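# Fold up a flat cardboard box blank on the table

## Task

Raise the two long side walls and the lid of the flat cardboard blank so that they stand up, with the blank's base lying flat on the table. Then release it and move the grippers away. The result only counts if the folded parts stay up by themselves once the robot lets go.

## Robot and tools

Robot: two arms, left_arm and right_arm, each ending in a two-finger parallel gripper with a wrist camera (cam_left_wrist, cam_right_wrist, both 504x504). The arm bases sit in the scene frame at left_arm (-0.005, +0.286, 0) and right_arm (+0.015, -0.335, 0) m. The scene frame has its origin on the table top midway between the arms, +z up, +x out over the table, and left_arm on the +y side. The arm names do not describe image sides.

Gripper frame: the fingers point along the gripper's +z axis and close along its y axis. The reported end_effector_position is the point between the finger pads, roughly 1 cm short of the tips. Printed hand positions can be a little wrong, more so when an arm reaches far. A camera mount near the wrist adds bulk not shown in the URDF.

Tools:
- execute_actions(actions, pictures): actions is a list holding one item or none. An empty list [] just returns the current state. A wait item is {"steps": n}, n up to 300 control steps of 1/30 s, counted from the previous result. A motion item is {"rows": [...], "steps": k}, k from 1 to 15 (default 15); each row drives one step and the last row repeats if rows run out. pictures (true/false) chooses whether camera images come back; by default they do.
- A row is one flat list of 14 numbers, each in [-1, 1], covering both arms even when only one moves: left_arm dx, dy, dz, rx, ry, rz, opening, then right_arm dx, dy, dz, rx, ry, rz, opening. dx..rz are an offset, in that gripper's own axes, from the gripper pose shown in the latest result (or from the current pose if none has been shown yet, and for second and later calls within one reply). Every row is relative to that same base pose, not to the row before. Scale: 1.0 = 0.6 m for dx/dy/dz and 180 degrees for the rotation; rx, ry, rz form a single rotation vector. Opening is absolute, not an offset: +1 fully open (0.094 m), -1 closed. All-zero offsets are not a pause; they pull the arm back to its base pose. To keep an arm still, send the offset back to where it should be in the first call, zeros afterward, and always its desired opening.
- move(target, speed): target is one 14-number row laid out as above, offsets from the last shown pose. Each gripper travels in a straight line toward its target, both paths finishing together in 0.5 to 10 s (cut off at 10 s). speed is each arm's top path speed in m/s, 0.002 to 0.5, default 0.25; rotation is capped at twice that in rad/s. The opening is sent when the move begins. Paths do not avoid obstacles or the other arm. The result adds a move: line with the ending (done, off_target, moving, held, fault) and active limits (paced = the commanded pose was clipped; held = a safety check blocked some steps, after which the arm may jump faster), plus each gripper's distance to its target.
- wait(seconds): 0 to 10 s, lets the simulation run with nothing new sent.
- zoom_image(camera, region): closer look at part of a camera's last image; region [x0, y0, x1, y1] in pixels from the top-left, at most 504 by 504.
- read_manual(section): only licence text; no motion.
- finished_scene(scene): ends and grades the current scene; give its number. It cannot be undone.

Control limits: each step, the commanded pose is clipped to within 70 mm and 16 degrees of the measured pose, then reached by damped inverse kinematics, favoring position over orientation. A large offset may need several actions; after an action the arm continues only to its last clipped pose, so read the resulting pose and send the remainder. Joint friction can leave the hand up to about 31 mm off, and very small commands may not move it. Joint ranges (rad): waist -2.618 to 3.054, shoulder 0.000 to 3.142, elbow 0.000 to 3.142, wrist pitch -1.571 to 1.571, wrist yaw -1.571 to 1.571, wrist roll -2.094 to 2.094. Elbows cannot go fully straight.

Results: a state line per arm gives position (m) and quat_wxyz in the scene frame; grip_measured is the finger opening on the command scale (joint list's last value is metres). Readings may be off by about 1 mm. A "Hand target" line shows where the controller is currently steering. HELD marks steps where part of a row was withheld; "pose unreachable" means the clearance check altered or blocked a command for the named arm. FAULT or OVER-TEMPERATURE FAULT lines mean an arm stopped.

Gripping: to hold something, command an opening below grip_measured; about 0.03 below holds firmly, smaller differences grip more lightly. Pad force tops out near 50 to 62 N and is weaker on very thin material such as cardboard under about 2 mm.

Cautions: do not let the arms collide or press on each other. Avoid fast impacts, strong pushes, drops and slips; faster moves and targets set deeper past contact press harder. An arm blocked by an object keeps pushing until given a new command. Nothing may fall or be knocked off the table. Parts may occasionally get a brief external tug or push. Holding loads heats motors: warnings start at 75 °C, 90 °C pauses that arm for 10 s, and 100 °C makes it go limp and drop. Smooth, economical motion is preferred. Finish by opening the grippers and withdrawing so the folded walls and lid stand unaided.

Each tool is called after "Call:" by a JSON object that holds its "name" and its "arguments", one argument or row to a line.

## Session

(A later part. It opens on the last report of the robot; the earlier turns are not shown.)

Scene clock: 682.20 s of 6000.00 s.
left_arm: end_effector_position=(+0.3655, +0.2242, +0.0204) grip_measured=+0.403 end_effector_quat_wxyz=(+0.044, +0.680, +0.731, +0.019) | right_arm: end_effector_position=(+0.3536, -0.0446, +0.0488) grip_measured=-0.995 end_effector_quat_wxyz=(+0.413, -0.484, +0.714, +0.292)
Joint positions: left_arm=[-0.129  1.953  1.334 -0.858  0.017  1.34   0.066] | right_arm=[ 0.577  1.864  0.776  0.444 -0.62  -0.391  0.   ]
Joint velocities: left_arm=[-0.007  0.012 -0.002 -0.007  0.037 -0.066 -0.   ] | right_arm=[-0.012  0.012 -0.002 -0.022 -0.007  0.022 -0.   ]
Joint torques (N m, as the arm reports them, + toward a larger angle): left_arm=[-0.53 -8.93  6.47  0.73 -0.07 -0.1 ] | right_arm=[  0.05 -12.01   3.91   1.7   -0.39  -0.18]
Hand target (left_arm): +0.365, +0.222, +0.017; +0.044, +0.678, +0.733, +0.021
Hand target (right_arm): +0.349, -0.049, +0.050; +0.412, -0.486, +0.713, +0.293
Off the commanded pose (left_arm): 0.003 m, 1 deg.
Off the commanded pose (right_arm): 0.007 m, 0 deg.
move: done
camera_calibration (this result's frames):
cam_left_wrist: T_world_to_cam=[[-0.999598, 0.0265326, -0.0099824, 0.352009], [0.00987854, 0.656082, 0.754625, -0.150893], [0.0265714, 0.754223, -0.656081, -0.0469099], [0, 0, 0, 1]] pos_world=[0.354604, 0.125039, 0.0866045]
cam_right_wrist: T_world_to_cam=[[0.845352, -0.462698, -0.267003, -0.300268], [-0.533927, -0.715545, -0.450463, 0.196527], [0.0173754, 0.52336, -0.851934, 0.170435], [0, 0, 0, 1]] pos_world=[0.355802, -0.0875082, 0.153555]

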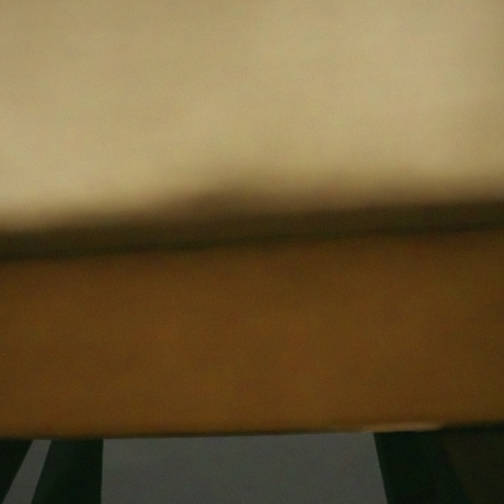

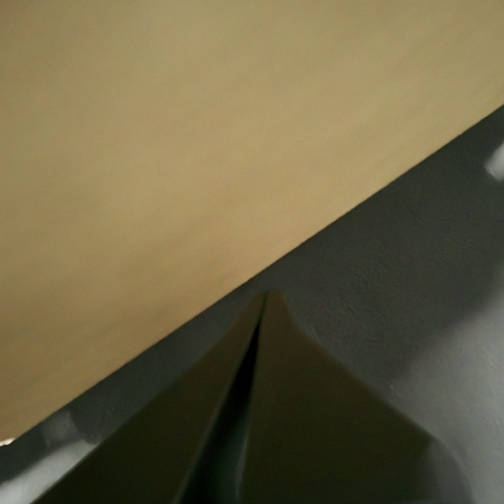

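Call:
{"name": "move", "arguments": {
  "target": [0.13,0,-0.03,0,0,0,0.4,0,0,0,0,0,0,-1]
}}

Call:
{"name": "move", "arguments": {
  "target": [0,0,0,0,0,-0.97,0.4,0,0,0,0,0,0,-1],
  "speed": 0.5
}}

Call:
{"name": "move", "arguments": {
  "target": [0.12,0,0.045,0,0.15,0,0.4,0,0,0,0,0,0,-1],
  "speed": 0.15
}}

Scene clock: 690.77 s of 6000.00 s.
left_arm: end_effector_position=(+0.3654, +0.3057, +0.0331) grip_measured=+0.403 end_effector_quat_wxyz=(+0.044, +0.676, +0.736, +0.027) | right_arm: end_effector_position=(+0.3534, -0.0446, +0.0487) grip_measured=-0.995 end_effector_quat_wxyz=(+0.413, -0.484, +0.714, +0.292)
Joint positions: left_arm=[ 0.093  1.915  1.334 -0.891  0.026  1.549  0.066] | right_arm=[ 0.577  1.864  0.776  0.443 -0.621 -0.392  0.   ]
Joint velocities: left_arm=[-0.007 -0.002 -0.007  0.022 -0.007 -0.007  0.001] | right_arm=[ 0.002 -0.002 -0.002 -0.022 -0.007 -0.051 -0.001]
Joint torques (N m, as the arm reports them, + toward a larger angle): left_arm=[ 0.16 -9.87  6.93  0.41  0.05  0.05] | right_arm=[  0.47 -10.08   5.04   1.82  -0.3   -0.09]
Hand target (left_arm): +0.360, +0.303, +0.036; +0.044, +0.680, +0.731, +0.020
Hand target (right_arm): +0.354, -0.045, +0.049; +0.413, -0.484, +0.714, +0.292
Off the commanded pose (left_arm): 0.008 m, 1 deg.
Off the commanded pose (right_arm): 0.000 m, 0 deg.
After step 90, 4.60 s passed at rest.
move: done
camera_calibration (this result's frames):
cam_left_wrist: T_world_to_cam=[[-0.99971, 0.013235, -0.0201076, 0.354353], [-0.00673019, 0.648319, 0.761339, -0.205781], [0.0231125, 0.761254, -0.648042, -0.101187], [0, 0, 0, 1]] pos_world=[0.355204, 0.205751, 0.0982213]
cam_right_wrist: T_world_to_cam=[[0.845848, -0.461603, -0.267327, -0.300165], [-0.533172, -0.716223, -0.45028, 0.196103], [0.0163849, 0.5234, -0.851929, 0.17071], [0, 0, 0, 1]] pos_world=[0.355654, -0.0874536, 0.153492]

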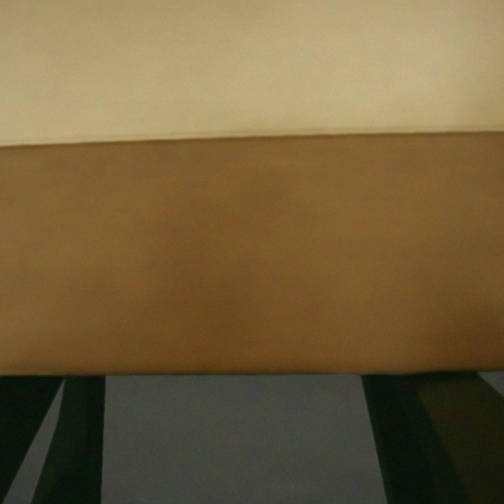

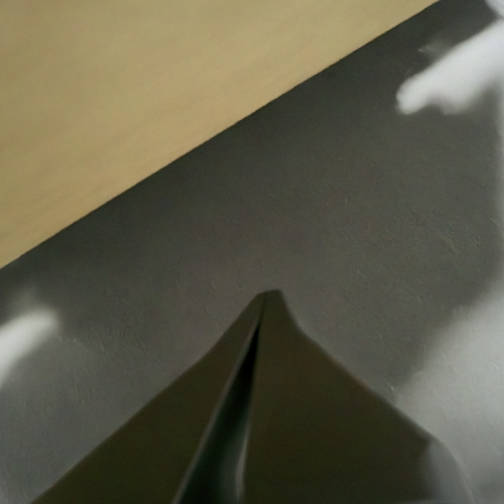

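Scene clock: 694.57 s of 6000.00 s.
left_arm: end_effector_position=(+0.3654, +0.3057, +0.0331) grip_measured=+0.403 end_effector_quat_wxyz=(-0.029, +0.699, -0.713, +0.042) | right_arm: end_effector_position=(+0.3534, -0.0446, +0.0487) grip_measured=-0.995 end_effector_quat_wxyz=(+0.413, -0.484, +0.714, +0.292)
Joint positions: left_arm=[ 0.093  1.915  1.334 -0.891  0.026 -1.488  0.066] | right_arm=[ 0.577  1.864  0.776  0.443 -0.621 -0.392  0.   ]
Joint velocities: left_arm=[-0.007  0.002  0.012 -0.022  0.139 -0.037 -0.   ] | right_arm=[-0.007  0.002 -0.002 -0.022 -0.066  0.007  0.001]
Joint torques (N m, as the arm reports them, + toward a larger angle): left_arm=[ 0.07 -8.8   7.77  0.6  -0.16 -0.05] | right_arm=[  0.4  -10.12   5.16   1.82  -0.29  -0.08]
Hand target (left_arm): +0.365, +0.306, +0.033; -0.029, +0.703, -0.709, +0.043
Hand target (right_arm): +0.353, -0.045, +0.049; +0.413, -0.484, +0.714, +0.292
Off the commanded pose (left_arm): 0.000 m, 1 deg.
Off the commanded pose (right_arm): 0.000 m, 0 deg.
move: done
camera_calibration (this result's frames):
cam_left_wrist: T_world_to_cam=[[0.976617, -0.113666, 0.18248, -0.335798], [-0.213675, -0.606805, 0.765592, 0.253381], [0.0237078, -0.786681, -0.616904, 0.37075], [0, 0, 0, 1]] pos_world=[0.373298, 0.407247, 0.0960073]
cam_right_wrist: T_world_to_cam=[[0.845848, -0.461603, -0.267327, -0.300165], [-0.533172, -0.716223, -0.45028, 0.196103], [0.0163849, 0.5234, -0.851929, 0.17071], [0, 0, 0, 1]] pos_world=[0.355654, -0.0874536, 0.153492]

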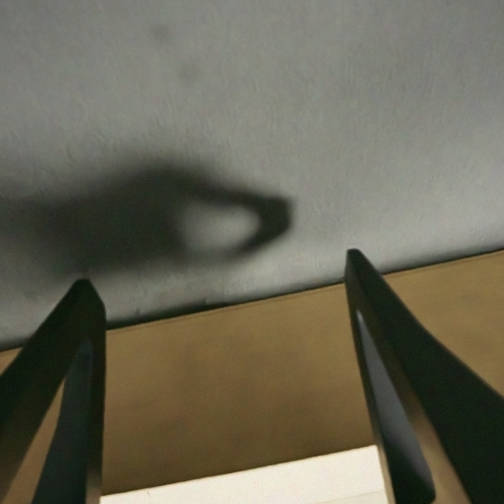

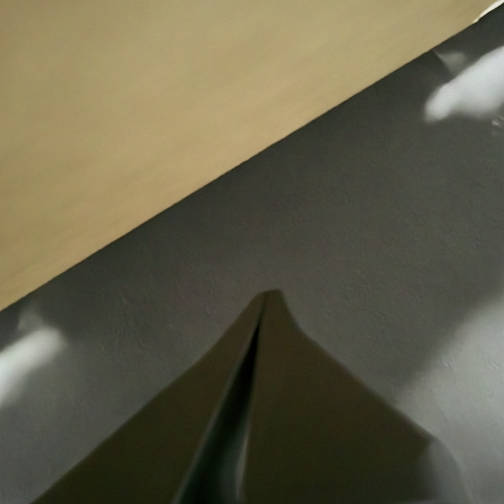

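Scene clock: 696.57 s of 6000.00 s.
left_arm: end_effector_position=(+0.3741, +0.2349, +0.0218) grip_measured=+0.403 end_effector_quat_wxyz=(+0.121, +0.669, -0.704, +0.206) | right_arm: end_effector_position=(+0.3534, -0.0446, +0.0487) grip_measured=-0.995 end_effector_quat_wxyz=(+0.413, -0.484, +0.714, +0.292)
Joint positions: left_arm=[ 0.101  1.991  1.315 -0.814  0.476 -1.467  0.066] | right_arm=[ 0.577  1.864  0.776  0.443 -0.621 -0.392  0.   ]
Joint velocities: left_arm=[-0.002  0.007  0.002  0.037  0.022 -0.051  0.   ] | right_arm=[ 0.002 -0.002  0.007 -0.051 -0.037 -0.051 -0.001]
Joint torques (N m, as the arm reports them, + toward a larger angle): left_arm=[ 0.48 -7.52  4.8   0.74  0.25  0.12] | right_arm=[  0.5  -10.11   5.2    1.82  -0.31  -0.11]
Hand target (left_arm): +0.365, +0.233, +0.008; +0.141, +0.670, -0.700, +0.202
Hand target (right_arm): +0.353, -0.045, +0.049; +0.413, -0.484, +0.714, +0.292
Off the commanded pose (left_arm): 0.016 m, 2 deg.
Off the commanded pose (right_arm): 0.000 m, 0 deg.
move: off_target (left_arm)
camera_calibration (this result's frames):
cam_left_wrist: T_world_to_cam=[[0.967831, -0.0703058, 0.241577, -0.358408], [-0.251051, -0.206487, 0.945694, 0.136944], [-0.0166052, -0.97592, -0.217495, 0.358713], [0, 0, 0, 1]] pos_world=[0.387215, 0.353155, 0.0350946]
cam_right_wrist: T_world_to_cam=[[0.845848, -0.461603, -0.267327, -0.300165], [-0.533172, -0.716223, -0.45028, 0.196103], [0.0163849, 0.5234, -0.851929, 0.17071], [0, 0, 0, 1]] pos_world=[0.355654, -0.0874536, 0.153492]

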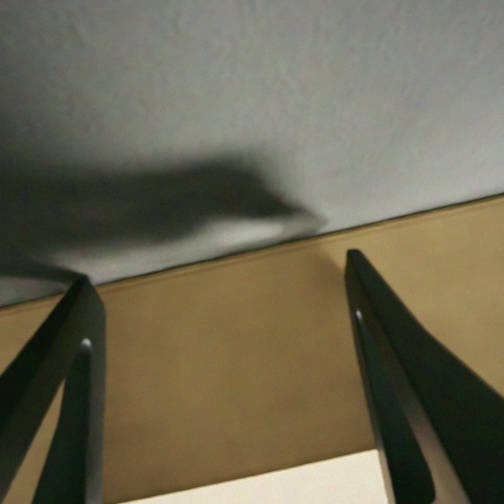

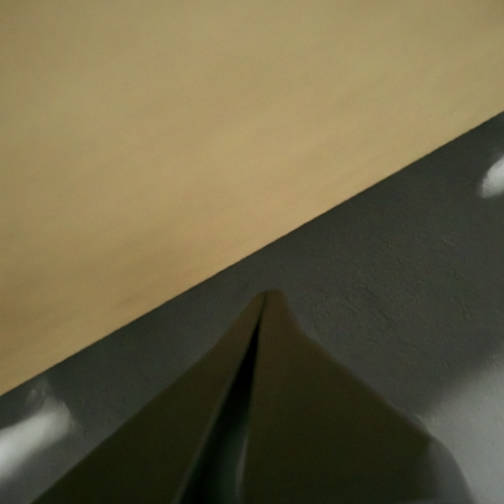

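Call:
{"name": "move", "arguments": {
  "target": [0,0,0,0,0,0,0.4,-0.068,0.045,0.085,0,0,0,-1],
  "speed": 0.07
}}

Scene clock: 700.77 s of 6000.00 s.
left_arm: end_effector_position=(+0.3743, +0.2355, +0.0215) grip_measured=+0.403 end_effector_quat_wxyz=(+0.119, +0.669, -0.704, +0.205) | right_arm: end_effector_position=(+0.3496, +0.0144, +0.0562) grip_measured=-0.995 end_effector_quat_wxyz=(+0.410, -0.482, +0.720, +0.284)
Joint positions: left_arm=[ 0.101  1.991  1.315 -0.812  0.472 -1.466  0.066] | right_arm=[ 0.74   1.918  0.897  0.423 -0.47  -0.283  0.   ]
Joint velocities: left_arm=[ 0.002 -0.002 -0.002  0.007  0.037  0.022 -0.   ] | right_arm=[-0.017  0.022  0.012 -0.007  0.007 -0.037  0.   ]
Joint torques (N m, as the arm reports them, + toward a larger angle): left_arm=[ 0.08 -9.19  7.46  0.56  0.1  -0.01] | right_arm=[ 1.59 -9.74  7.39  2.   -0.29 -0.03]
Hand target (left_arm): +0.374, +0.235, +0.022; +0.121, +0.669, -0.704, +0.206
Hand target (right_arm): +0.350, +0.025, +0.060; +0.413, -0.485, +0.714, +0.291
Off the commanded pose (left_arm): 0.001 m, 0 deg.
Off the commanded pose (right_arm): 0.012 m, 1 deg.
move: off_target (right_arm)
camera_calibration (this result's frames):
cam_left_wrist: T_world_to_cam=[[0.967513, -0.0716183, 0.242466, -0.358122], [-0.25227, -0.210133, 0.944566, 0.13873], [-0.0166981, -0.975046, -0.221374, 0.359157], [0, 0, 0, 1]] pos_world=[0.387482, 0.353699, 0.0353009]
cam_right_wrist: T_world_to_cam=[[0.838248, -0.478077, -0.262264, -0.265179], [-0.544854, -0.715142, -0.437841, 0.243088], [0.0217661, 0.509915, -0.859949, 0.145068], [0, 0, 0, 1]] pos_world=[0.351576, -0.0269053, 0.161638]

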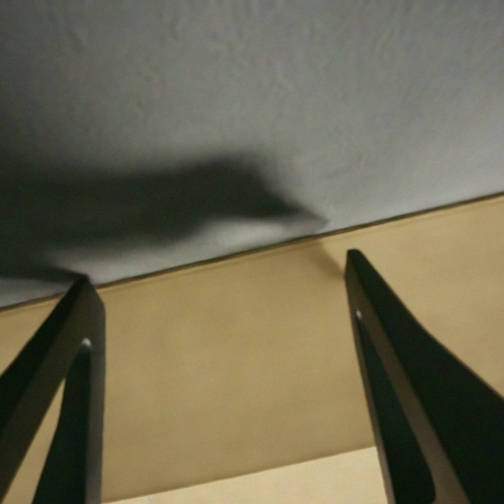

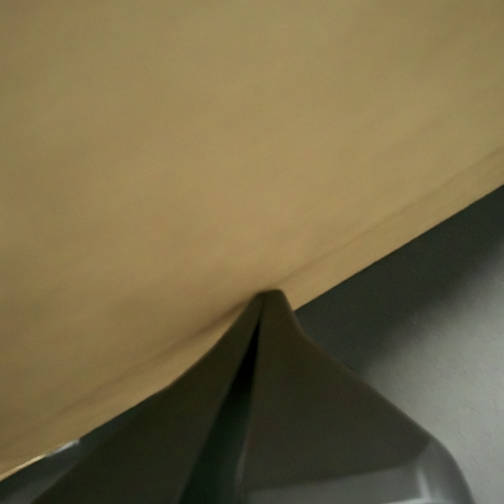

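Tip at lid crease. Push forward level.

Call:
{"name": "move", "arguments": {
  "target": [0,0,0,0,0,0,0.4,-0.04,0.033,0.075,0,0,0,-1],
  "speed": 0.05
}}

Scene clock: 703.53 s of 6000.00 s.
left_arm: end_effector_position=(+0.3743, +0.2357, +0.0214) grip_measured=+0.403 end_effector_quat_wxyz=(+0.119, +0.669, -0.705, +0.204) | right_arm: end_effector_position=(+0.3514, +0.0582, +0.0534) grip_measured=-0.995 end_effector_quat_wxyz=(+0.411, -0.479, +0.725, +0.276)
Joint positions: left_arm=[ 0.101  1.991  1.315 -0.812  0.47  -1.466  0.066] | right_arm=[ 0.837  2.008  1.021  0.409 -0.37  -0.223  0.   ]
Joint velocities: left_arm=[-0.002  0.007 -0.002  0.066  0.022  0.007  0.   ] | right_arm=[ 0.007 -0.002  0.012 -0.037 -0.007  0.081 -0.   ]
Joint torques (N m, as the arm reports them, + toward a larger angle): left_arm=[ 0.07 -9.19  7.47  0.56  0.08  0.  ] | right_arm=[  1.69 -10.72   7.18   1.92  -0.25  -0.01]
Hand target (left_arm): +0.374, +0.236, +0.022; +0.119, +0.669, -0.704, +0.205
Hand target (right_arm): +0.349, +0.069, +0.055; +0.411, -0.482, +0.720, +0.284
Off the commanded pose (left_arm): 0.000 m, 0 deg.
Off the commanded pose (right_arm): 0.011 m, 1 deg.
move: off_target (right_arm)
camera_calibration (this result's frames):
cam_left_wrist: T_world_to_cam=[[0.967549, -0.0718652, 0.24225, -0.35802], [-0.252139, -0.211597, 0.944274, 0.139192], [-0.016601, -0.974711, -0.222851, 0.359275], [0, 0, 0, 1]] pos_world=[0.387462, 0.353913, 0.0353601]
cam_right_wrist: T_world_to_cam=[[0.831401, -0.494128, -0.254186, -0.24351], [-0.554701, -0.710979, -0.432221, 0.277112], [0.0328517, 0.500346, -0.865202, 0.117183], [0, 0, 0, 1]] pos_world=[0.352319, 0.0180639, 0.159264]

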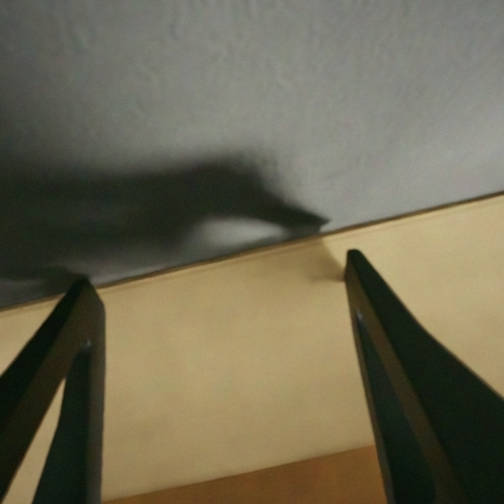

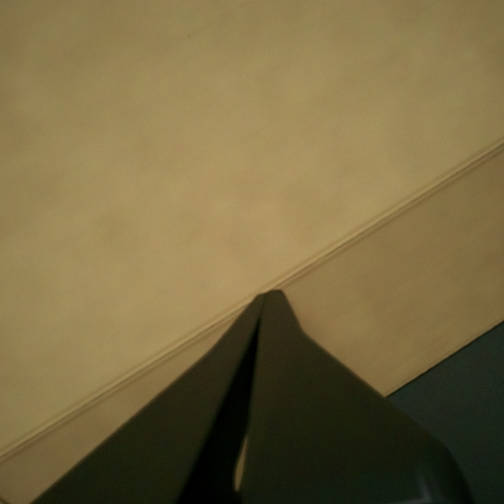

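Call:
{"name": "move", "arguments": {
  "target": [0,0,0,0,0,0,0.4,0.048,0.016,0.07,0,0,0,-1],
  "speed": 0.04
}}

Scene clock: 708.20 s of 6000.00 s.
left_arm: end_effector_position=(+0.3743, +0.2357, +0.0214) grip_measured=+0.403 end_effector_quat_wxyz=(+0.119, +0.669, -0.705, +0.204) | right_arm: end_effector_position=(+0.3569, +0.0786, +0.0265) grip_measured=-0.995 end_effector_quat_wxyz=(+0.434, -0.475, +0.712, +0.279)
Joint positions: left_arm=[ 0.101  1.991  1.315 -0.812  0.47  -1.466  0.066] | right_arm=[ 0.868  2.147  1.044  0.585 -0.34  -0.205  0.   ]
Joint velocities: left_arm=[-0.002  0.002 -0.002  0.022  0.022 -0.022  0.   ] | right_arm=[-0.007 -0.007  0.002  0.022 -0.095  0.022 -0.   ]
Joint torques (N m, as the arm reports them, + toward a larger angle): left_arm=[ 0.07 -9.19  7.46  0.56  0.07  0.  ] | right_arm=[  1.61 -10.     6.22   1.65  -0.1   -0.03]
Hand target (left_arm): +0.374, +0.236, +0.021; +0.119, +0.669, -0.705, +0.204
Hand target (right_arm): +0.350, +0.081, +0.008; +0.412, -0.479, +0.725, +0.276
Off the commanded pose (left_arm): 0.000 m, 0 deg.
Off the commanded pose (right_arm): 0.020 m, 3 deg.
After step 90, 0.03 s passed at rest.
move: off_target (right_arm)
camera_calibration (this result's frames):
cam_left_wrist: T_world_to_cam=[[0.967549, -0.0718652, 0.24225, -0.35802], [-0.252139, -0.211597, 0.944274, 0.139192], [-0.016601, -0.974711, -0.222851, 0.359275], [0, 0, 0, 1]] pos_world=[0.387462, 0.353913, 0.0353601]
cam_right_wrist: T_world_to_cam=[[0.839352, -0.488303, -0.238849, -0.248556], [-0.539237, -0.692459, -0.479295, 0.277269], [0.0686478, 0.531094, -0.844528, 0.0677564], [0, 0, 0, 1]] pos_world=[0.353488, 0.0346421, 0.130749]

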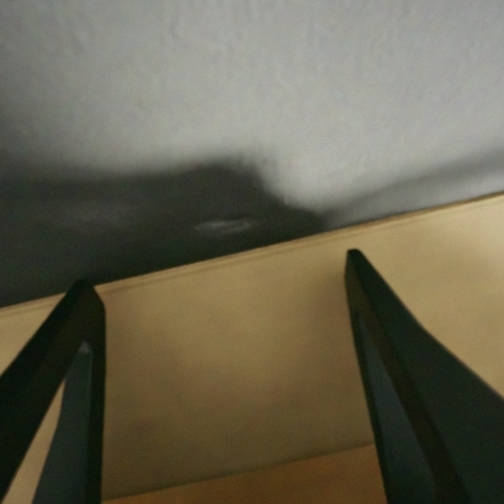

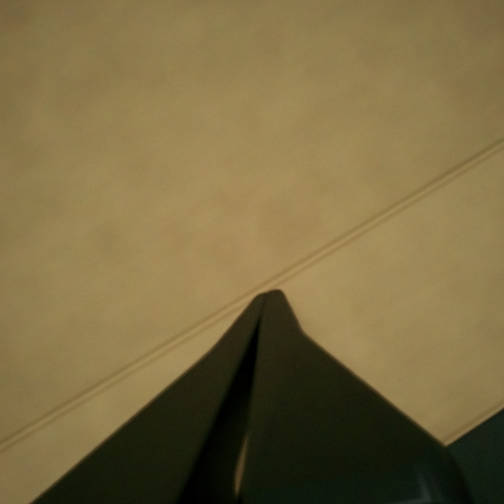

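Call:
{"name": "move", "arguments": {
  "target": [0,0,0,0,0,0,0.4,0.055,0.0,0.035,0,0.04,0,-1],
  "speed": 0.04
}}

Call:
{"name": "wait", "arguments": {
  "seconds": 3
}}

Call:
{"name": "move", "arguments": {
  "target": [0,0,0,0,0,0,0.4,-0.06,-0.07,-0.28,0,-0.1,0,-1],
  "speed": 0.05
}}

Scene clock: 713.10 s of 6000.00 s.
left_arm: end_effector_position=(+0.3743, +0.2357, +0.0214) grip_measured=+0.403 end_effector_quat_wxyz=(+0.119, +0.669, -0.705, +0.204) | right_arm: end_effector_position=(+0.3655, +0.0852, +0.0194) grip_measured=-0.995 end_effector_quat_wxyz=(+0.428, -0.485, +0.715, +0.265)
Joint positions: left_arm=[ 0.101  1.991  1.315 -0.812  0.47  -1.466  0.066] | right_arm=[ 0.87   2.184  1.11   0.528 -0.323 -0.233  0.   ]
Joint velocities: left_arm=[-0.007 -0.007 -0.002  0.007  0.037  0.007  0.001] | right_arm=[-0.002  0.007 -0.002  0.007  0.037  0.007  0.001]
Joint torques (N m, as the arm reports them, + toward a larger angle): left_arm=[ 0.08 -9.18  7.47  0.56  0.06  0.  ] | right_arm=[  1.18 -10.2    5.73   1.37   0.14  -0.12]
Hand target (left_arm): +0.374, +0.236, +0.021; +0.119, +0.669, -0.705, +0.204
Hand target (right_arm): +0.358, +0.080, -0.011; +0.390, -0.492, +0.738, +0.248
Off the commanded pose (left_arm): 0.000 m, 0 deg.
Off the commanded pose (right_arm): 0.033 m, 6 deg.
After step 90, 0.03 s passed at rest.
move: off_target (right_arm)
camera_calibration (this result's frames):
cam_left_wrist: T_world_to_cam=[[0.967549, -0.0718652, 0.24225, -0.35802], [-0.252139, -0.211597, 0.944274, 0.139192], [-0.016601, -0.974711, -0.222851, 0.359275], [0, 0, 0, 1]] pos_world=[0.387462, 0.353913, 0.0353601]
cam_right_wrist: T_world_to_cam=[[0.841769, -0.495445, -0.214381, -0.255031], [-0.534628, -0.710055, -0.458252, 0.282498], [0.0748167, 0.500356, -0.862581, 0.0584734], [0, 0, 0, 1]] pos_world=[0.361334, 0.0449777, 0.12522]

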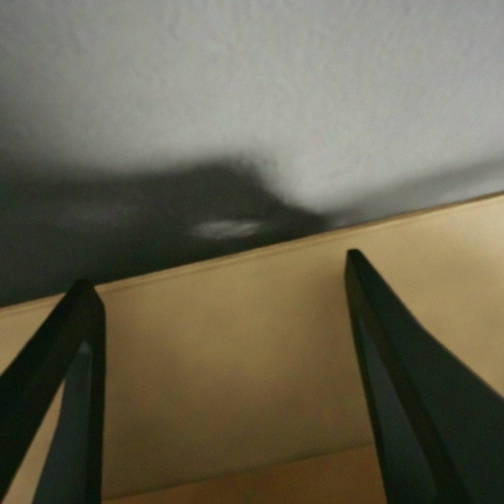

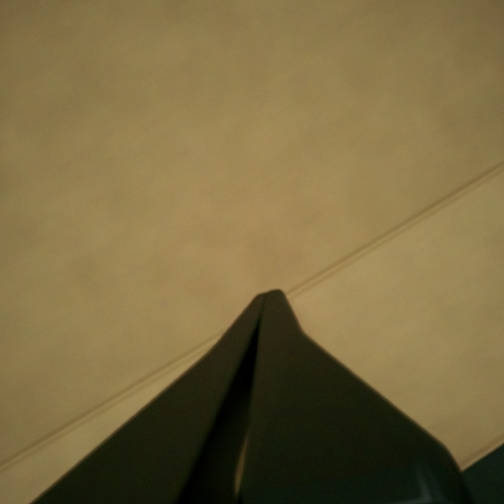

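Scene clock: 716.10 s of 6000.00 s.
left_arm: end_effector_position=(+0.3743, +0.2357, +0.0214) grip_measured=+0.403 end_effector_quat_wxyz=(+0.119, +0.669, -0.705, +0.204) | right_arm: end_effector_position=(+0.3656, +0.0851, +0.0193) grip_measured=-0.995 end_effector_quat_wxyz=(+0.428, -0.485, +0.716, +0.264)
Joint positions: left_arm=[ 0.101  1.991  1.315 -0.812  0.47  -1.466  0.066] | right_arm=[ 0.87   2.184  1.11   0.526 -0.322 -0.233  0.   ]
Joint velocities: left_arm=[ 0.002  0.002 -0.007 -0.022  0.11  -0.022  0.   ] | right_arm=[-0.017 -0.027  0.002 -0.051 -0.051  0.051  0.   ]
Joint torques (N m, as the arm reports them, + toward a larger angle): left_arm=[ 0.08 -9.19  7.47  0.56  0.06  0.01] | right_arm=[  1.2  -10.18   6.07   1.29   0.1   -0.17]
Hand target (left_arm): +0.374, +0.236, +0.021; +0.119, +0.669, -0.705, +0.204
Hand target (right_arm): +0.358, +0.079, -0.011; +0.390, -0.492, +0.738, +0.248
Off the commanded pose (left_arm): 0.000 m, 0 deg.
Off the commanded pose (right_arm): 0.033 m, 6 deg.
Steps of this call (steps 1 to 90: nothing new was sent). Readings (end_effector_position):
1: left_arm (+0.3743, +0.2357, +0.0214) | right_arm (+0.3656, +0.0852, +0.0195)
2: left_arm (+0.3743, +0.2357, +0.0214) | right_arm (+0.3656, +0.0852, +0.0195)
4: left_arm (+0.3743, +0.2357, +0.0214) | right_arm (+0.3656, +0.0851, +0.0194)
8: left_arm (+0.3743, +0.2357, +0.0214) | right_arm (+0.3656, +0.0851, +0.0193)
90: the state above
camera_calibration (this result's frames):
cam_left_wrist: T_world_to_cam=[[0.967549, -0.0718652, 0.24225, -0.35802], [-0.252139, -0.211597, 0.944274, 0.139192], [-0.016601, -0.974711, -0.222851, 0.359275], [0, 0, 0, 1]] pos_world=[0.387462, 0.353913, 0.0353601]
cam_right_wrist: T_world_to_cam=[[0.841389, -0.496169, -0.2142, -0.254979], [-0.535213, -0.71008, -0.457529, 0.282644], [0.074912, 0.499602, -0.86301, 0.0584476], [0, 0, 0, 1]] pos_world=[0.361433, 0.044987, 0.125142]

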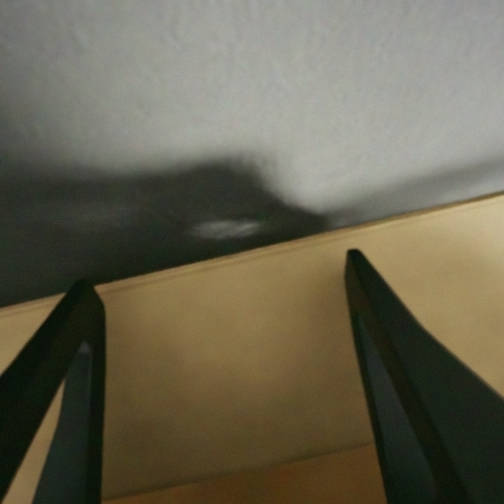

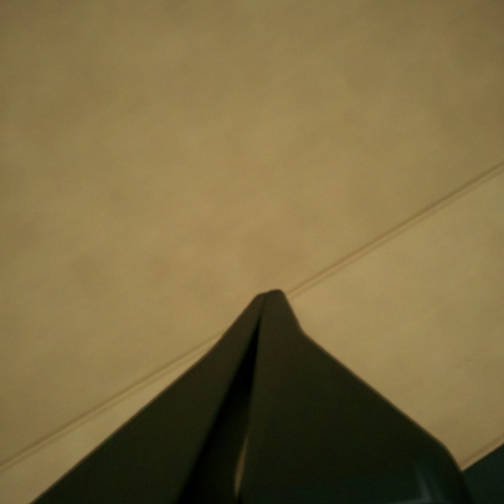

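Scene clock: 719.97 s of 6000.00 s.
left_arm: end_effector_position=(+0.3743, +0.2358, +0.0214) grip_measured=+0.403 end_effector_quat_wxyz=(+0.119, +0.669, -0.704, +0.204) | right_arm: end_effector_position=(+0.3548, -0.0435, +0.1319) grip_measured=-0.995 end_effector_quat_wxyz=(+0.530, -0.439, +0.642, +0.339)
Joint positions: left_arm=[ 0.101  1.991  1.315 -0.812  0.47  -1.466  0.066] | right_arm=[ 0.557  1.739  0.67   0.795 -0.688 -0.208  0.   ]
Joint velocities: left_arm=[-0.012 -0.007 -0.017  0.037  0.022  0.066 -0.001] | right_arm=[-0.002  0.012  0.002 -0.022 -0.037  0.022 -0.001]
Joint torques (N m, as the arm reports them, + toward a larger angle): left_arm=[ 0.07 -9.18  7.47  0.56  0.07  0.01] | right_arm=[ -0.14 -10.78   4.08   2.08  -0.27  -0.04]
Hand target (left_arm): +0.374, +0.236, +0.021; +0.119, +0.669, -0.705, +0.204
Hand target (right_arm): +0.352, -0.048, +0.135; +0.533, -0.436, +0.640, +0.341
Off the commanded pose (left_arm): 0.000 m, 0 deg.
Off the commanded pose (right_arm): 0.007 m, 1 deg.
move: done
camera_calibration (this result's frames):
cam_left_wrist: T_world_to_cam=[[0.967623, -0.0715891, 0.242034, -0.358095], [-0.251873, -0.21201, 0.944252, 0.13923], [-0.0162844, -0.974642, -0.223178, 0.359198], [0, 0, 0, 1]] pos_world=[0.387419, 0.353972, 0.0353679]
cam_right_wrist: T_world_to_cam=[[0.875351, -0.415892, -0.246567, -0.289847], [-0.458737, -0.553344, -0.695249, 0.24812], [0.152712, 0.721696, -0.675155, 0.17793], [0, 0, 0, 1]] pos_world=[0.340368, -0.111661, 0.221169]

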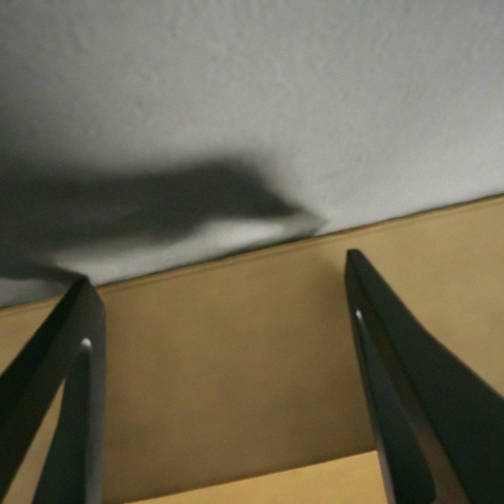

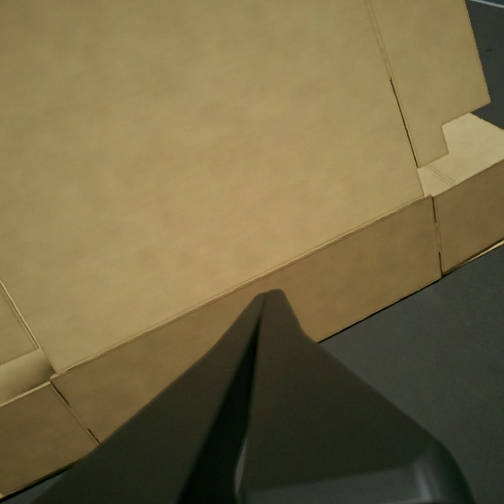

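Call:
{"name": "move", "arguments": {
  "target": [-0.035,0,-0.06,0,0,0,0.4,0.155,0.035,0.09,-0.11,0.09,0,0.3],
  "speed": 0.1
}}

Scene clock: 728.23 s of 6000.00 s.
left_arm: end_effector_position=(+0.3668, +0.2666, +0.0333) grip_measured=+0.403 end_effector_quat_wxyz=(+0.129, +0.671, -0.703, +0.196) | right_arm: end_effector_position=(+0.3519, -0.0119, +0.0283) grip_measured=+0.298 end_effector_quat_wxyz=(-0.352, +0.562, -0.650, -0.371)
Joint positions: left_arm=[ 0.188  1.991  1.369 -0.937  0.473 -1.368  0.066] | right_arm=[ 0.575  2.067  1.027  0.216 -0.863 -0.589  0.061]
Joint velocities: left_arm=[-0.002 -0.002 -0.007 -0.007  0.051 -0.066 -0.001] | right_arm=[-0.002  0.017  0.002  0.051  0.037 -0.022  0.   ]
Joint torques (N m, as the arm reports them, + toward a larger angle): left_arm=[  0.67 -10.19   9.67   0.28   0.09   0.1 ] | right_arm=[  1.19 -10.94   6.69   1.45  -0.52  -0.17]
Hand target (left_arm): +0.372, +0.271, +0.044; +0.118, +0.669, -0.705, +0.204
Hand target (right_arm): +0.352, -0.006, +0.028; +0.350, -0.568, +0.644, +0.374
Off the commanded pose (left_arm): 0.013 m, 1 deg.
Off the commanded pose (right_arm): 0.006 m, 1 deg.
After step 90, 2.60 s passed at rest.
move: off_target (left_arm)
camera_calibration (this result's frames):
cam_left_wrist: T_world_to_cam=[[0.973379, -0.0730201, 0.217261, -0.35243], [-0.227967, -0.210106, 0.950729, 0.123136], [-0.0237746, -0.974948, -0.221159, 0.394508], [0, 0, 0, 1]] pos_world=[0.380498, 0.384762, 0.0467489]
cam_right_wrist: T_world_to_cam=[[0.918942, -0.2102, -0.33371, -0.310087], [-0.349473, -0.826159, -0.441961, 0.14338], [-0.182797, 0.522759, -0.832651, 0.205803], [0, 0, 0, 1]] pos_world=[0.37268, -0.0543107, 0.131252]

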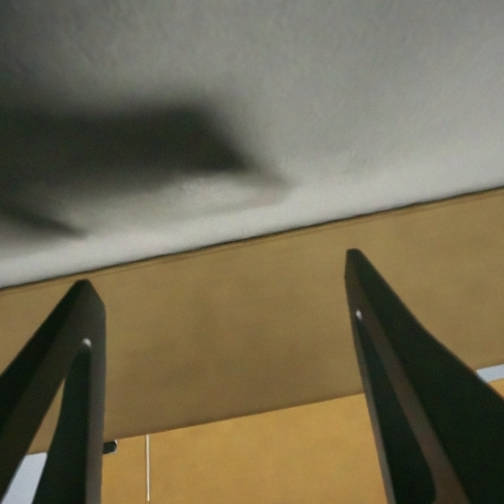

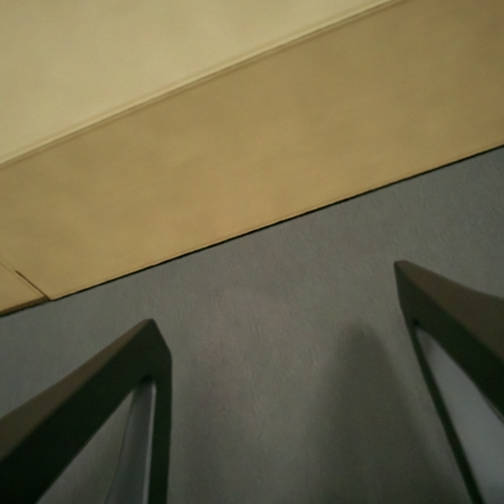

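Call:
{"name": "move", "arguments": {
  "target": [0.085,-0.005,-0.005,0,0,0,0.4,0.008,0,0.072,0,0,0,0.3],
  "speed": 0.06
}}

Scene clock: 735.30 s of 6000.00 s.
left_arm: end_effector_position=(+0.3655, +0.2242, +0.0507) grip_measured=+0.403 end_effector_quat_wxyz=(+0.133, +0.670, -0.704, +0.195) | right_arm: end_effector_position=(+0.3513, +0.0200, +0.0117) grip_measured=+0.298 end_effector_quat_wxyz=(-0.359, +0.565, -0.642, -0.374)
Joint positions: left_arm=[ 0.073  1.941  1.369 -0.938  0.473 -1.493  0.066] | right_arm=[ 0.646  2.164  1.066  0.348 -0.826 -0.517  0.061]
Joint velocities: left_arm=[-0.002 -0.002  0.027  0.007 -0.037 -0.066  0.001] | right_arm=[ 0.012 -0.002 -0.002 -0.022 -0.051 -0.007 -0.   ]
Joint torques (N m, as the arm reports them, + toward a larger angle): left_arm=[ -0.42 -10.28   8.38   0.38   0.03  -0.05] | right_arm=[  1.14 -10.97   6.05   1.52  -0.14   0.03]
Hand target (left_arm): +0.365, +0.222, +0.059; +0.129, +0.671, -0.703, +0.196
Hand target (right_arm): +0.353, +0.024, +0.004; +0.352, -0.562, +0.650, +0.370
Off the commanded pose (left_arm): 0.008 m, 1 deg.
Off the commanded pose (right_arm): 0.009 m, 1 deg.
After step 90, 2.90 s passed at rest.
move: done
camera_calibration (this result's frames):
cam_left_wrist: T_world_to_cam=[[0.974675, -0.0750882, 0.210642, -0.357743], [-0.22181, -0.204847, 0.95333, 0.093818], [-0.0284346, -0.97591, -0.216314, 0.358706], [0, 0, 0, 1]] pos_world=[0.379693, 0.342421, 0.0635095]
cam_right_wrist: T_world_to_cam=[[0.925663, -0.19524, -0.324083, -0.311222], [-0.334611, -0.822243, -0.460383, 0.157123], [-0.176589, 0.534601, -0.826449, 0.172649], [0, 0, 0, 1]] pos_world=[0.37115, -0.023868, 0.114161]

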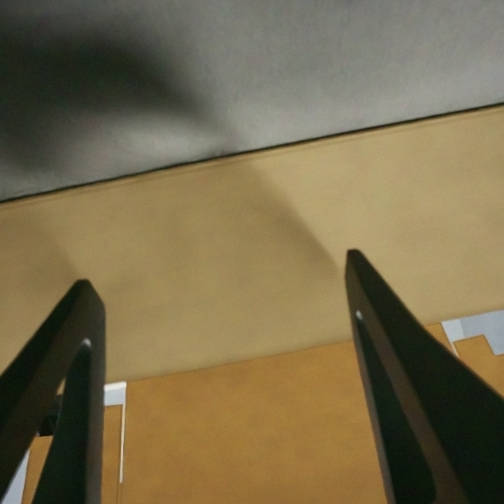

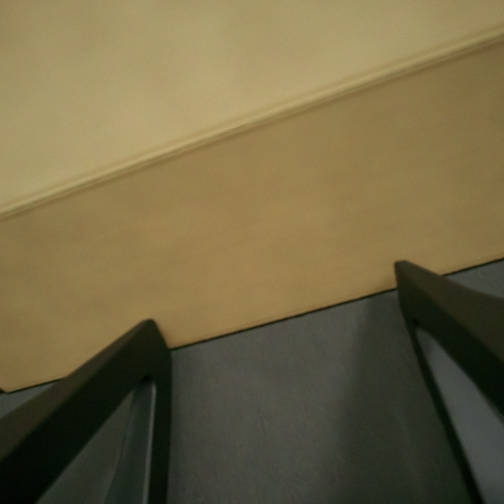

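Call:
{"name": "move", "arguments": {
  "target": [0.05,0,0.03,0,0,0,0.4,0,0,0,0,0,0,0.3],
  "speed": 0.05
}}

Call:
{"name": "move", "arguments": {
  "target": [-0.015,0.008,0.085,0,0,0,0.4,0,0,0,0,0,0,0.3],
  "speed": 0.04
}}

Scene clock: 740.20 s of 6000.00 s.
left_arm: end_effector_position=(+0.3685, +0.1951, +0.0505) grip_measured=+0.403 end_effector_quat_wxyz=(+0.131, +0.671, -0.704, +0.192) | right_arm: end_effector_position=(+0.3515, +0.0202, +0.0117) grip_measured=+0.298 end_effector_quat_wxyz=(-0.360, +0.565, -0.642, -0.374)
Joint positions: left_arm=[-0.011  1.941  1.369 -0.897  0.46  -1.586  0.066] | right_arm=[ 0.646  2.165  1.066  0.351 -0.826 -0.515  0.061]
Joint velocities: left_arm=[-0.002  0.002 -0.012  0.066 -0.037  0.081 -0.001] | right_arm=[ 0.012  0.002 -0.002 -0.066 -0.066  0.007 -0.   ]
Joint torques (N m, as the arm reports them, + toward a larger angle): left_arm=[-0.79 -9.74  5.29  0.83  0.12 -0.13] | right_arm=[  0.45 -13.01   5.02   1.6   -0.37  -0.12]
Hand target (left_arm): +0.364, +0.189, +0.048; +0.134, +0.670, -0.704, +0.195
Hand target (right_arm): +0.351, +0.020, +0.012; +0.359, -0.565, +0.642, +0.374
Off the commanded pose (left_arm): 0.007 m, 0 deg.
Off the commanded pose (right_arm): 0.000 m, 0 deg.
After step 90, 0.90 s passed at rest.
move: done
camera_calibration (this result's frames):
cam_left_wrist: T_world_to_cam=[[0.974866, -0.0763564, 0.2093, -0.362502], [-0.22095, -0.210754, 0.952241, 0.0896319], [-0.0285988, -0.974552, -0.222328, 0.330426], [0, 0, 0, 1]] pos_world=[0.382645, 0.313228, 0.0639836]
cam_right_wrist: T_world_to_cam=[[0.92548, -0.195378, -0.324521, -0.311262], [-0.335198, -0.821446, -0.461378, 0.157543], [-0.176433, 0.535775, -0.825722, 0.172557], [0, 0, 0, 1]] pos_world=[0.371319, -0.0238523, 0.114161]

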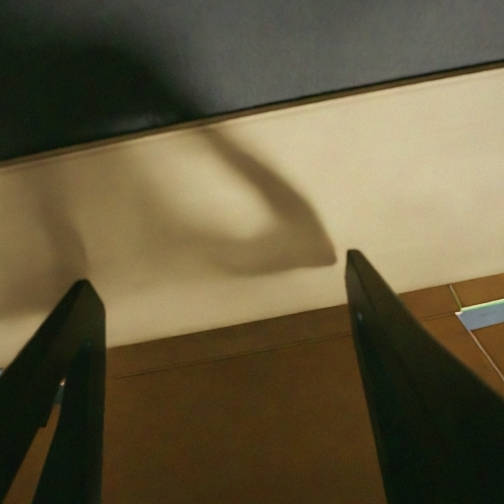

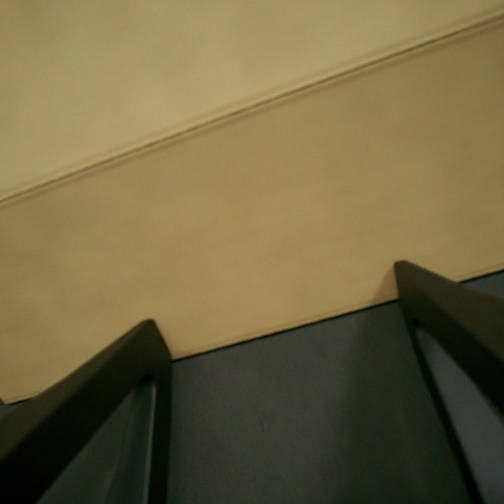

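Scene clock: 741.80 s of 6000.00 s.
left_arm: end_effector_position=(+0.3752, +0.1858, +0.0264) grip_measured=+0.403 end_effector_quat_wxyz=(+0.121, +0.671, -0.702, +0.208) | right_arm: end_effector_position=(+0.3515, +0.0202, +0.0117) grip_measured=+0.298 end_effector_quat_wxyz=(-0.360, +0.565, -0.642, -0.374)
Joint positions: left_arm=[-0.033  1.967  1.295 -0.744  0.462 -1.624  0.066] | right_arm=[ 0.646  2.165  1.066  0.351 -0.826 -0.515  0.061]
Joint velocities: left_arm=[-0.002 -0.002 -0.007  0.007  0.066  0.037 -0.   ] | right_arm=[-0.012 -0.002 -0.017 -0.037  0.037 -0.022 -0.   ]
Joint torques (N m, as the arm reports them, + toward a larger angle): left_arm=[-1.02 -6.04  4.29  1.11 -0.01 -0.01] | right_arm=[  0.47 -12.96   4.99   1.62  -0.38  -0.09]
Hand target (left_arm): +0.367, +0.181, +0.002; +0.132, +0.671, -0.704, +0.192
Hand target (right_arm): +0.352, +0.020, +0.012; +0.360, -0.565, +0.642, +0.374
Off the commanded pose (left_arm): 0.027 m, 2 deg.
Off the commanded pose (right_arm): 0.000 m, 0 deg.
move: off_target (left_arm)
camera_calibration (this result's frames):
cam_left_wrist: T_world_to_cam=[[0.967486, -0.0639669, 0.244704, -0.365151], [-0.252715, -0.20494, 0.945587, 0.123068], [-0.0103366, -0.976682, -0.214442, 0.309491], [0, 0, 0, 1]] pos_world=[0.387579, 0.304138, 0.0393498]
cam_right_wrist: T_world_to_cam=[[0.92548, -0.195378, -0.324521, -0.311262], [-0.335198, -0.821446, -0.461378, 0.157543], [-0.176433, 0.535775, -0.825722, 0.172557], [0, 0, 0, 1]] pos_world=[0.371319, -0.0238523, 0.114161]

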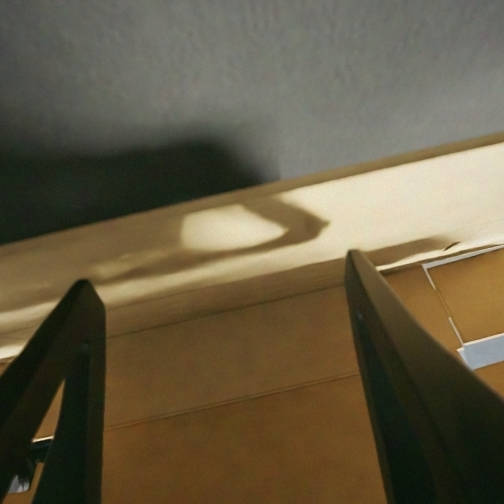

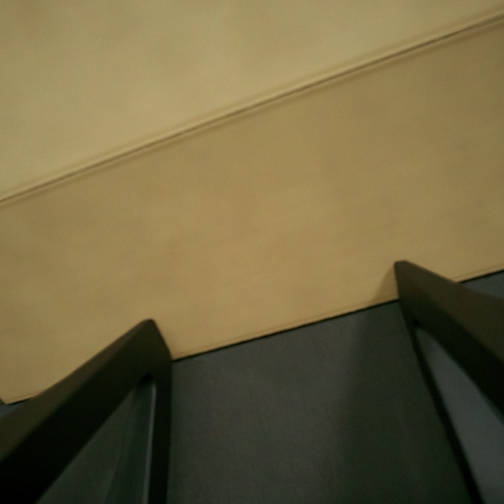

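Call:
{"name": "move", "arguments": {
  "target": [-0.025,0.008,0.055,0,-0.05,0,0.4,0,0,0,0,0,0,0.3],
  "speed": 0.04
}}

Call:
{"name": "wait", "arguments": {
  "seconds": 3
}}

Call:
{"name": "move", "arguments": {
  "target": [-0.08,0,-0.17,0,0,0,0.4,0,0,-0.1,0,0,0,0.3],
  "speed": 0.05
}}

Scene clock: 748.20 s of 6000.00 s.
left_arm: end_effector_position=(+0.3749, +0.1851, +0.0215) grip_measured=+0.403 end_effector_quat_wxyz=(+0.086, +0.689, -0.699, +0.172) | right_arm: end_effector_position=(+0.3515, +0.0202, +0.0117) grip_measured=+0.298 end_effector_quat_wxyz=(-0.360, +0.565, -0.642, -0.374)
Joint positions: left_arm=[-0.081  1.96   1.295 -0.739  0.351 -1.694  0.066] | right_arm=[ 0.646  2.165  1.066  0.351 -0.826 -0.515  0.061]
Joint velocities: left_arm=[-0.002 -0.012  0.012 -0.081 -0.051 -0.022  0.001] | right_arm=[-0.002 -0.007 -0.007 -0.022 -0.022  0.022 -0.001]
Joint torques (N m, as the arm reports them, + toward a larger angle): left_arm=[-1.51 -6.02  3.12  1.59 -0.5   0.01] | right_arm=[  0.48 -12.97   4.99   1.63  -0.41  -0.1 ]
Hand target (left_arm): +0.373, +0.185, -0.008; +0.067, +0.685, -0.709, +0.154
Hand target (right_arm): +0.352, +0.020, +0.012; +0.360, -0.565, +0.642, +0.374
Off the commanded pose (left_arm): 0.032 m, 3 deg.
Off the commanded pose (right_arm): 0.000 m, 0 deg.
After step 90, 1.20 s passed at rest.
move: off_target (left_arm)
camera_calibration (this result's frames):
cam_left_wrist: T_world_to_cam=[[0.971327, -0.0544177, 0.231435, -0.366669], [-0.236811, -0.307711, 0.921539, 0.141091], [0.0210671, -0.949922, -0.311775, 0.293138], [0, 0, 0, 1]] pos_world=[0.383392, 0.301921, 0.0462324]
cam_right_wrist: T_world_to_cam=[[0.92548, -0.195378, -0.324521, -0.311262], [-0.335198, -0.821446, -0.461378, 0.157543], [-0.176433, 0.535775, -0.825722, 0.172557], [0, 0, 0, 1]] pos_world=[0.371319, -0.0238523, 0.114161]

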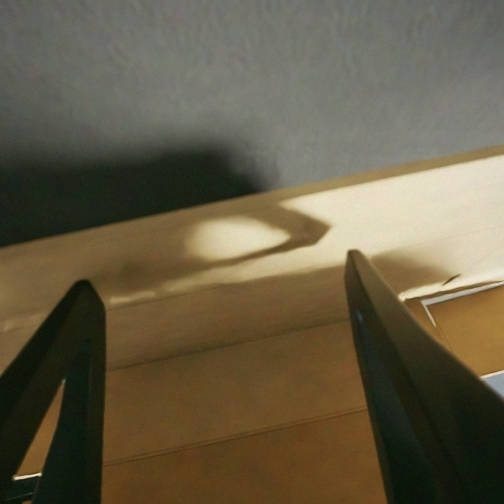

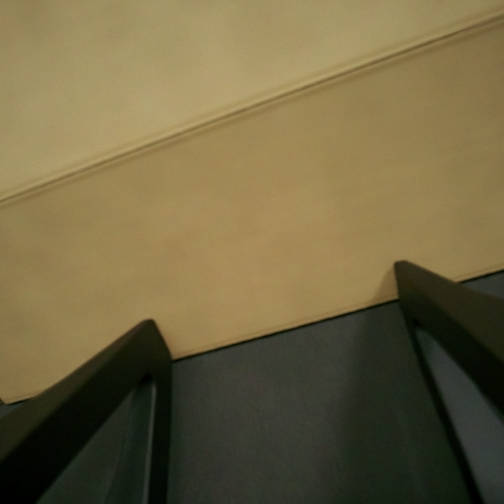

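Scene clock: 751.20 s of 6000.00 s.
left_arm: end_effector_position=(+0.3749, +0.1851, +0.0215) grip_measured=+0.403 end_effector_quat_wxyz=(+0.085, +0.689, -0.699, +0.172) | right_arm: end_effector_position=(+0.3515, +0.0202, +0.0117) grip_measured=+0.298 end_effector_quat_wxyz=(-0.360, +0.565, -0.642, -0.374)
Joint positions: left_arm=[-0.081  1.96   1.295 -0.739  0.35  -1.696  0.066] | right_arm=[ 0.646  2.165  1.066  0.351 -0.826 -0.515  0.061]
Joint velocities: left_arm=[-0.012  0.002 -0.012 -0.022  0.051 -0.022 -0.001] | right_arm=[-0.012 -0.012  0.002  0.022  0.007 -0.037 -0.   ]
Joint torques (N m, as the arm reports them, + toward a larger angle): left_arm=[-1.47 -5.93  3.1   1.59 -0.5   0.04] | right_arm=[  0.45 -13.02   5.     1.64  -0.39  -0.12]
Hand target (left_arm): +0.373, +0.185, -0.008; +0.067, +0.684, -0.709, +0.154
Hand target (right_arm): +0.352, +0.020, +0.012; +0.360, -0.565, +0.642, +0.374
Off the commanded pose (left_arm): 0.032 m, 3 deg.
Off the commanded pose (right_arm): 0.000 m, 0 deg.
Steps of this call (steps 1 to 90: nothing new was sent). Readings (end_effector_position):
1: left_arm (+0.3749, +0.1850, +0.0215) | right_arm (+0.3515, +0.0202, +0.0117)
2: left_arm (+0.3749, +0.1850, +0.0215) | right_arm (+0.3515, +0.0202, +0.0117)
4: left_arm (+0.3749, +0.1850, +0.0215) | right_arm (+0.3515, +0.0202, +0.0117)
8: left_arm (+0.3749, +0.1851, +0.0215) | right_arm (+0.3515, +0.0202, +0.0117)
90: the state above
camera_calibration (this result's frames):
cam_left_wrist: T_world_to_cam=[[0.971497, -0.053424, 0.230953, -0.36688], [-0.236027, -0.30851, 0.921473, 0.140975], [0.0220225, -0.94972, -0.312326, 0.292719], [0, 0, 0, 1]] pos_world=[0.383251, 0.301893, 0.0462506]
cam_right_wrist: T_world_to_cam=[[0.92548, -0.195378, -0.324521, -0.311262], [-0.335198, -0.821446, -0.461378, 0.157543], [-0.176433, 0.535775, -0.825722, 0.172557], [0, 0, 0, 1]] pos_world=[0.371319, -0.0238523, 0.114161]

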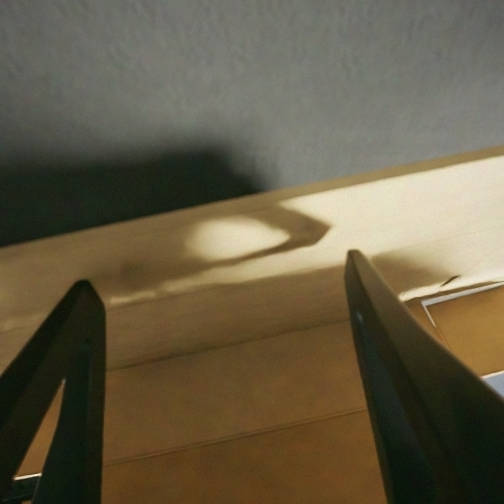

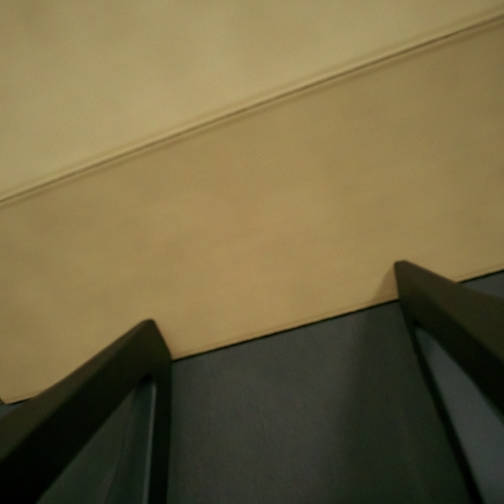

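Scene clock: 753.93 s of 6000.00 s.
left_arm: end_effector_position=(+0.3620, +0.2642, +0.0866) grip_measured=+0.403 end_effector_quat_wxyz=(+0.092, +0.692, -0.698, +0.160) | right_arm: end_effector_position=(+0.3526, -0.0281, +0.0364) grip_measured=+0.298 end_effector_quat_wxyz=(-0.359, +0.566, -0.641, -0.374)
Joint positions: left_arm=[ 0.137  1.882  1.466 -1.096  0.367 -1.464  0.066] | right_arm=[ 0.531  2.034  1.008  0.177 -0.907 -0.646  0.061]
Joint velocities: left_arm=[ 0.007  0.012  0.012 -0.022 -0.066  0.007 -0.   ] | right_arm=[-0.002  0.002 -0.002 -0.051 -0.007 -0.081 -0.   ]
Joint torques (N m, as the arm reports them, + toward a larger angle): left_arm=[ 0.61 -9.93 10.12  0.4   0.09  0.11] | right_arm=[ -0.19 -13.86   3.87   1.4   -0.53  -0.17]
Hand target (left_arm): +0.365, +0.266, +0.100; +0.084, +0.689, -0.699, +0.172
Hand target (right_arm): +0.349, -0.033, +0.039; +0.359, -0.565, +0.642, +0.375
Off the commanded pose (left_arm): 0.013 m, 2 deg.
Off the commanded pose (right_arm): 0.007 m, 0 deg.
move: off_target (left_arm)
camera_calibration (this result's frames):
cam_left_wrist: T_world_to_cam=[[0.977338, -0.0541822, 0.204633, -0.364806], [-0.211193, -0.315466, 0.925137, 0.094871], [0.0144289, -0.947389, -0.31976, 0.391261], [0, 0, 0, 1]] pos_world=[0.370929, 0.380839, 0.111992]
cam_right_wrist: T_world_to_cam=[[0.926089, -0.193424, -0.323953, -0.313898], [-0.332999, -0.822699, -0.460736, 0.128823], [-0.177398, 0.534559, -0.826303, 0.219311], [0, 0, 0, 1]] pos_world=[0.372501, -0.0719677, 0.138882]

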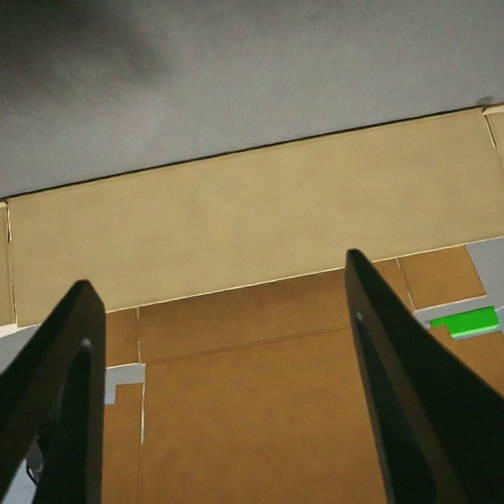

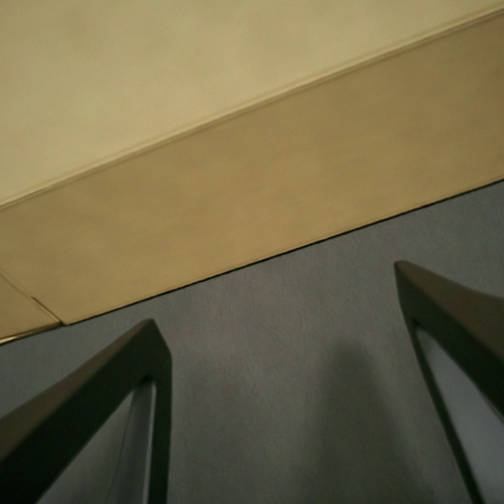

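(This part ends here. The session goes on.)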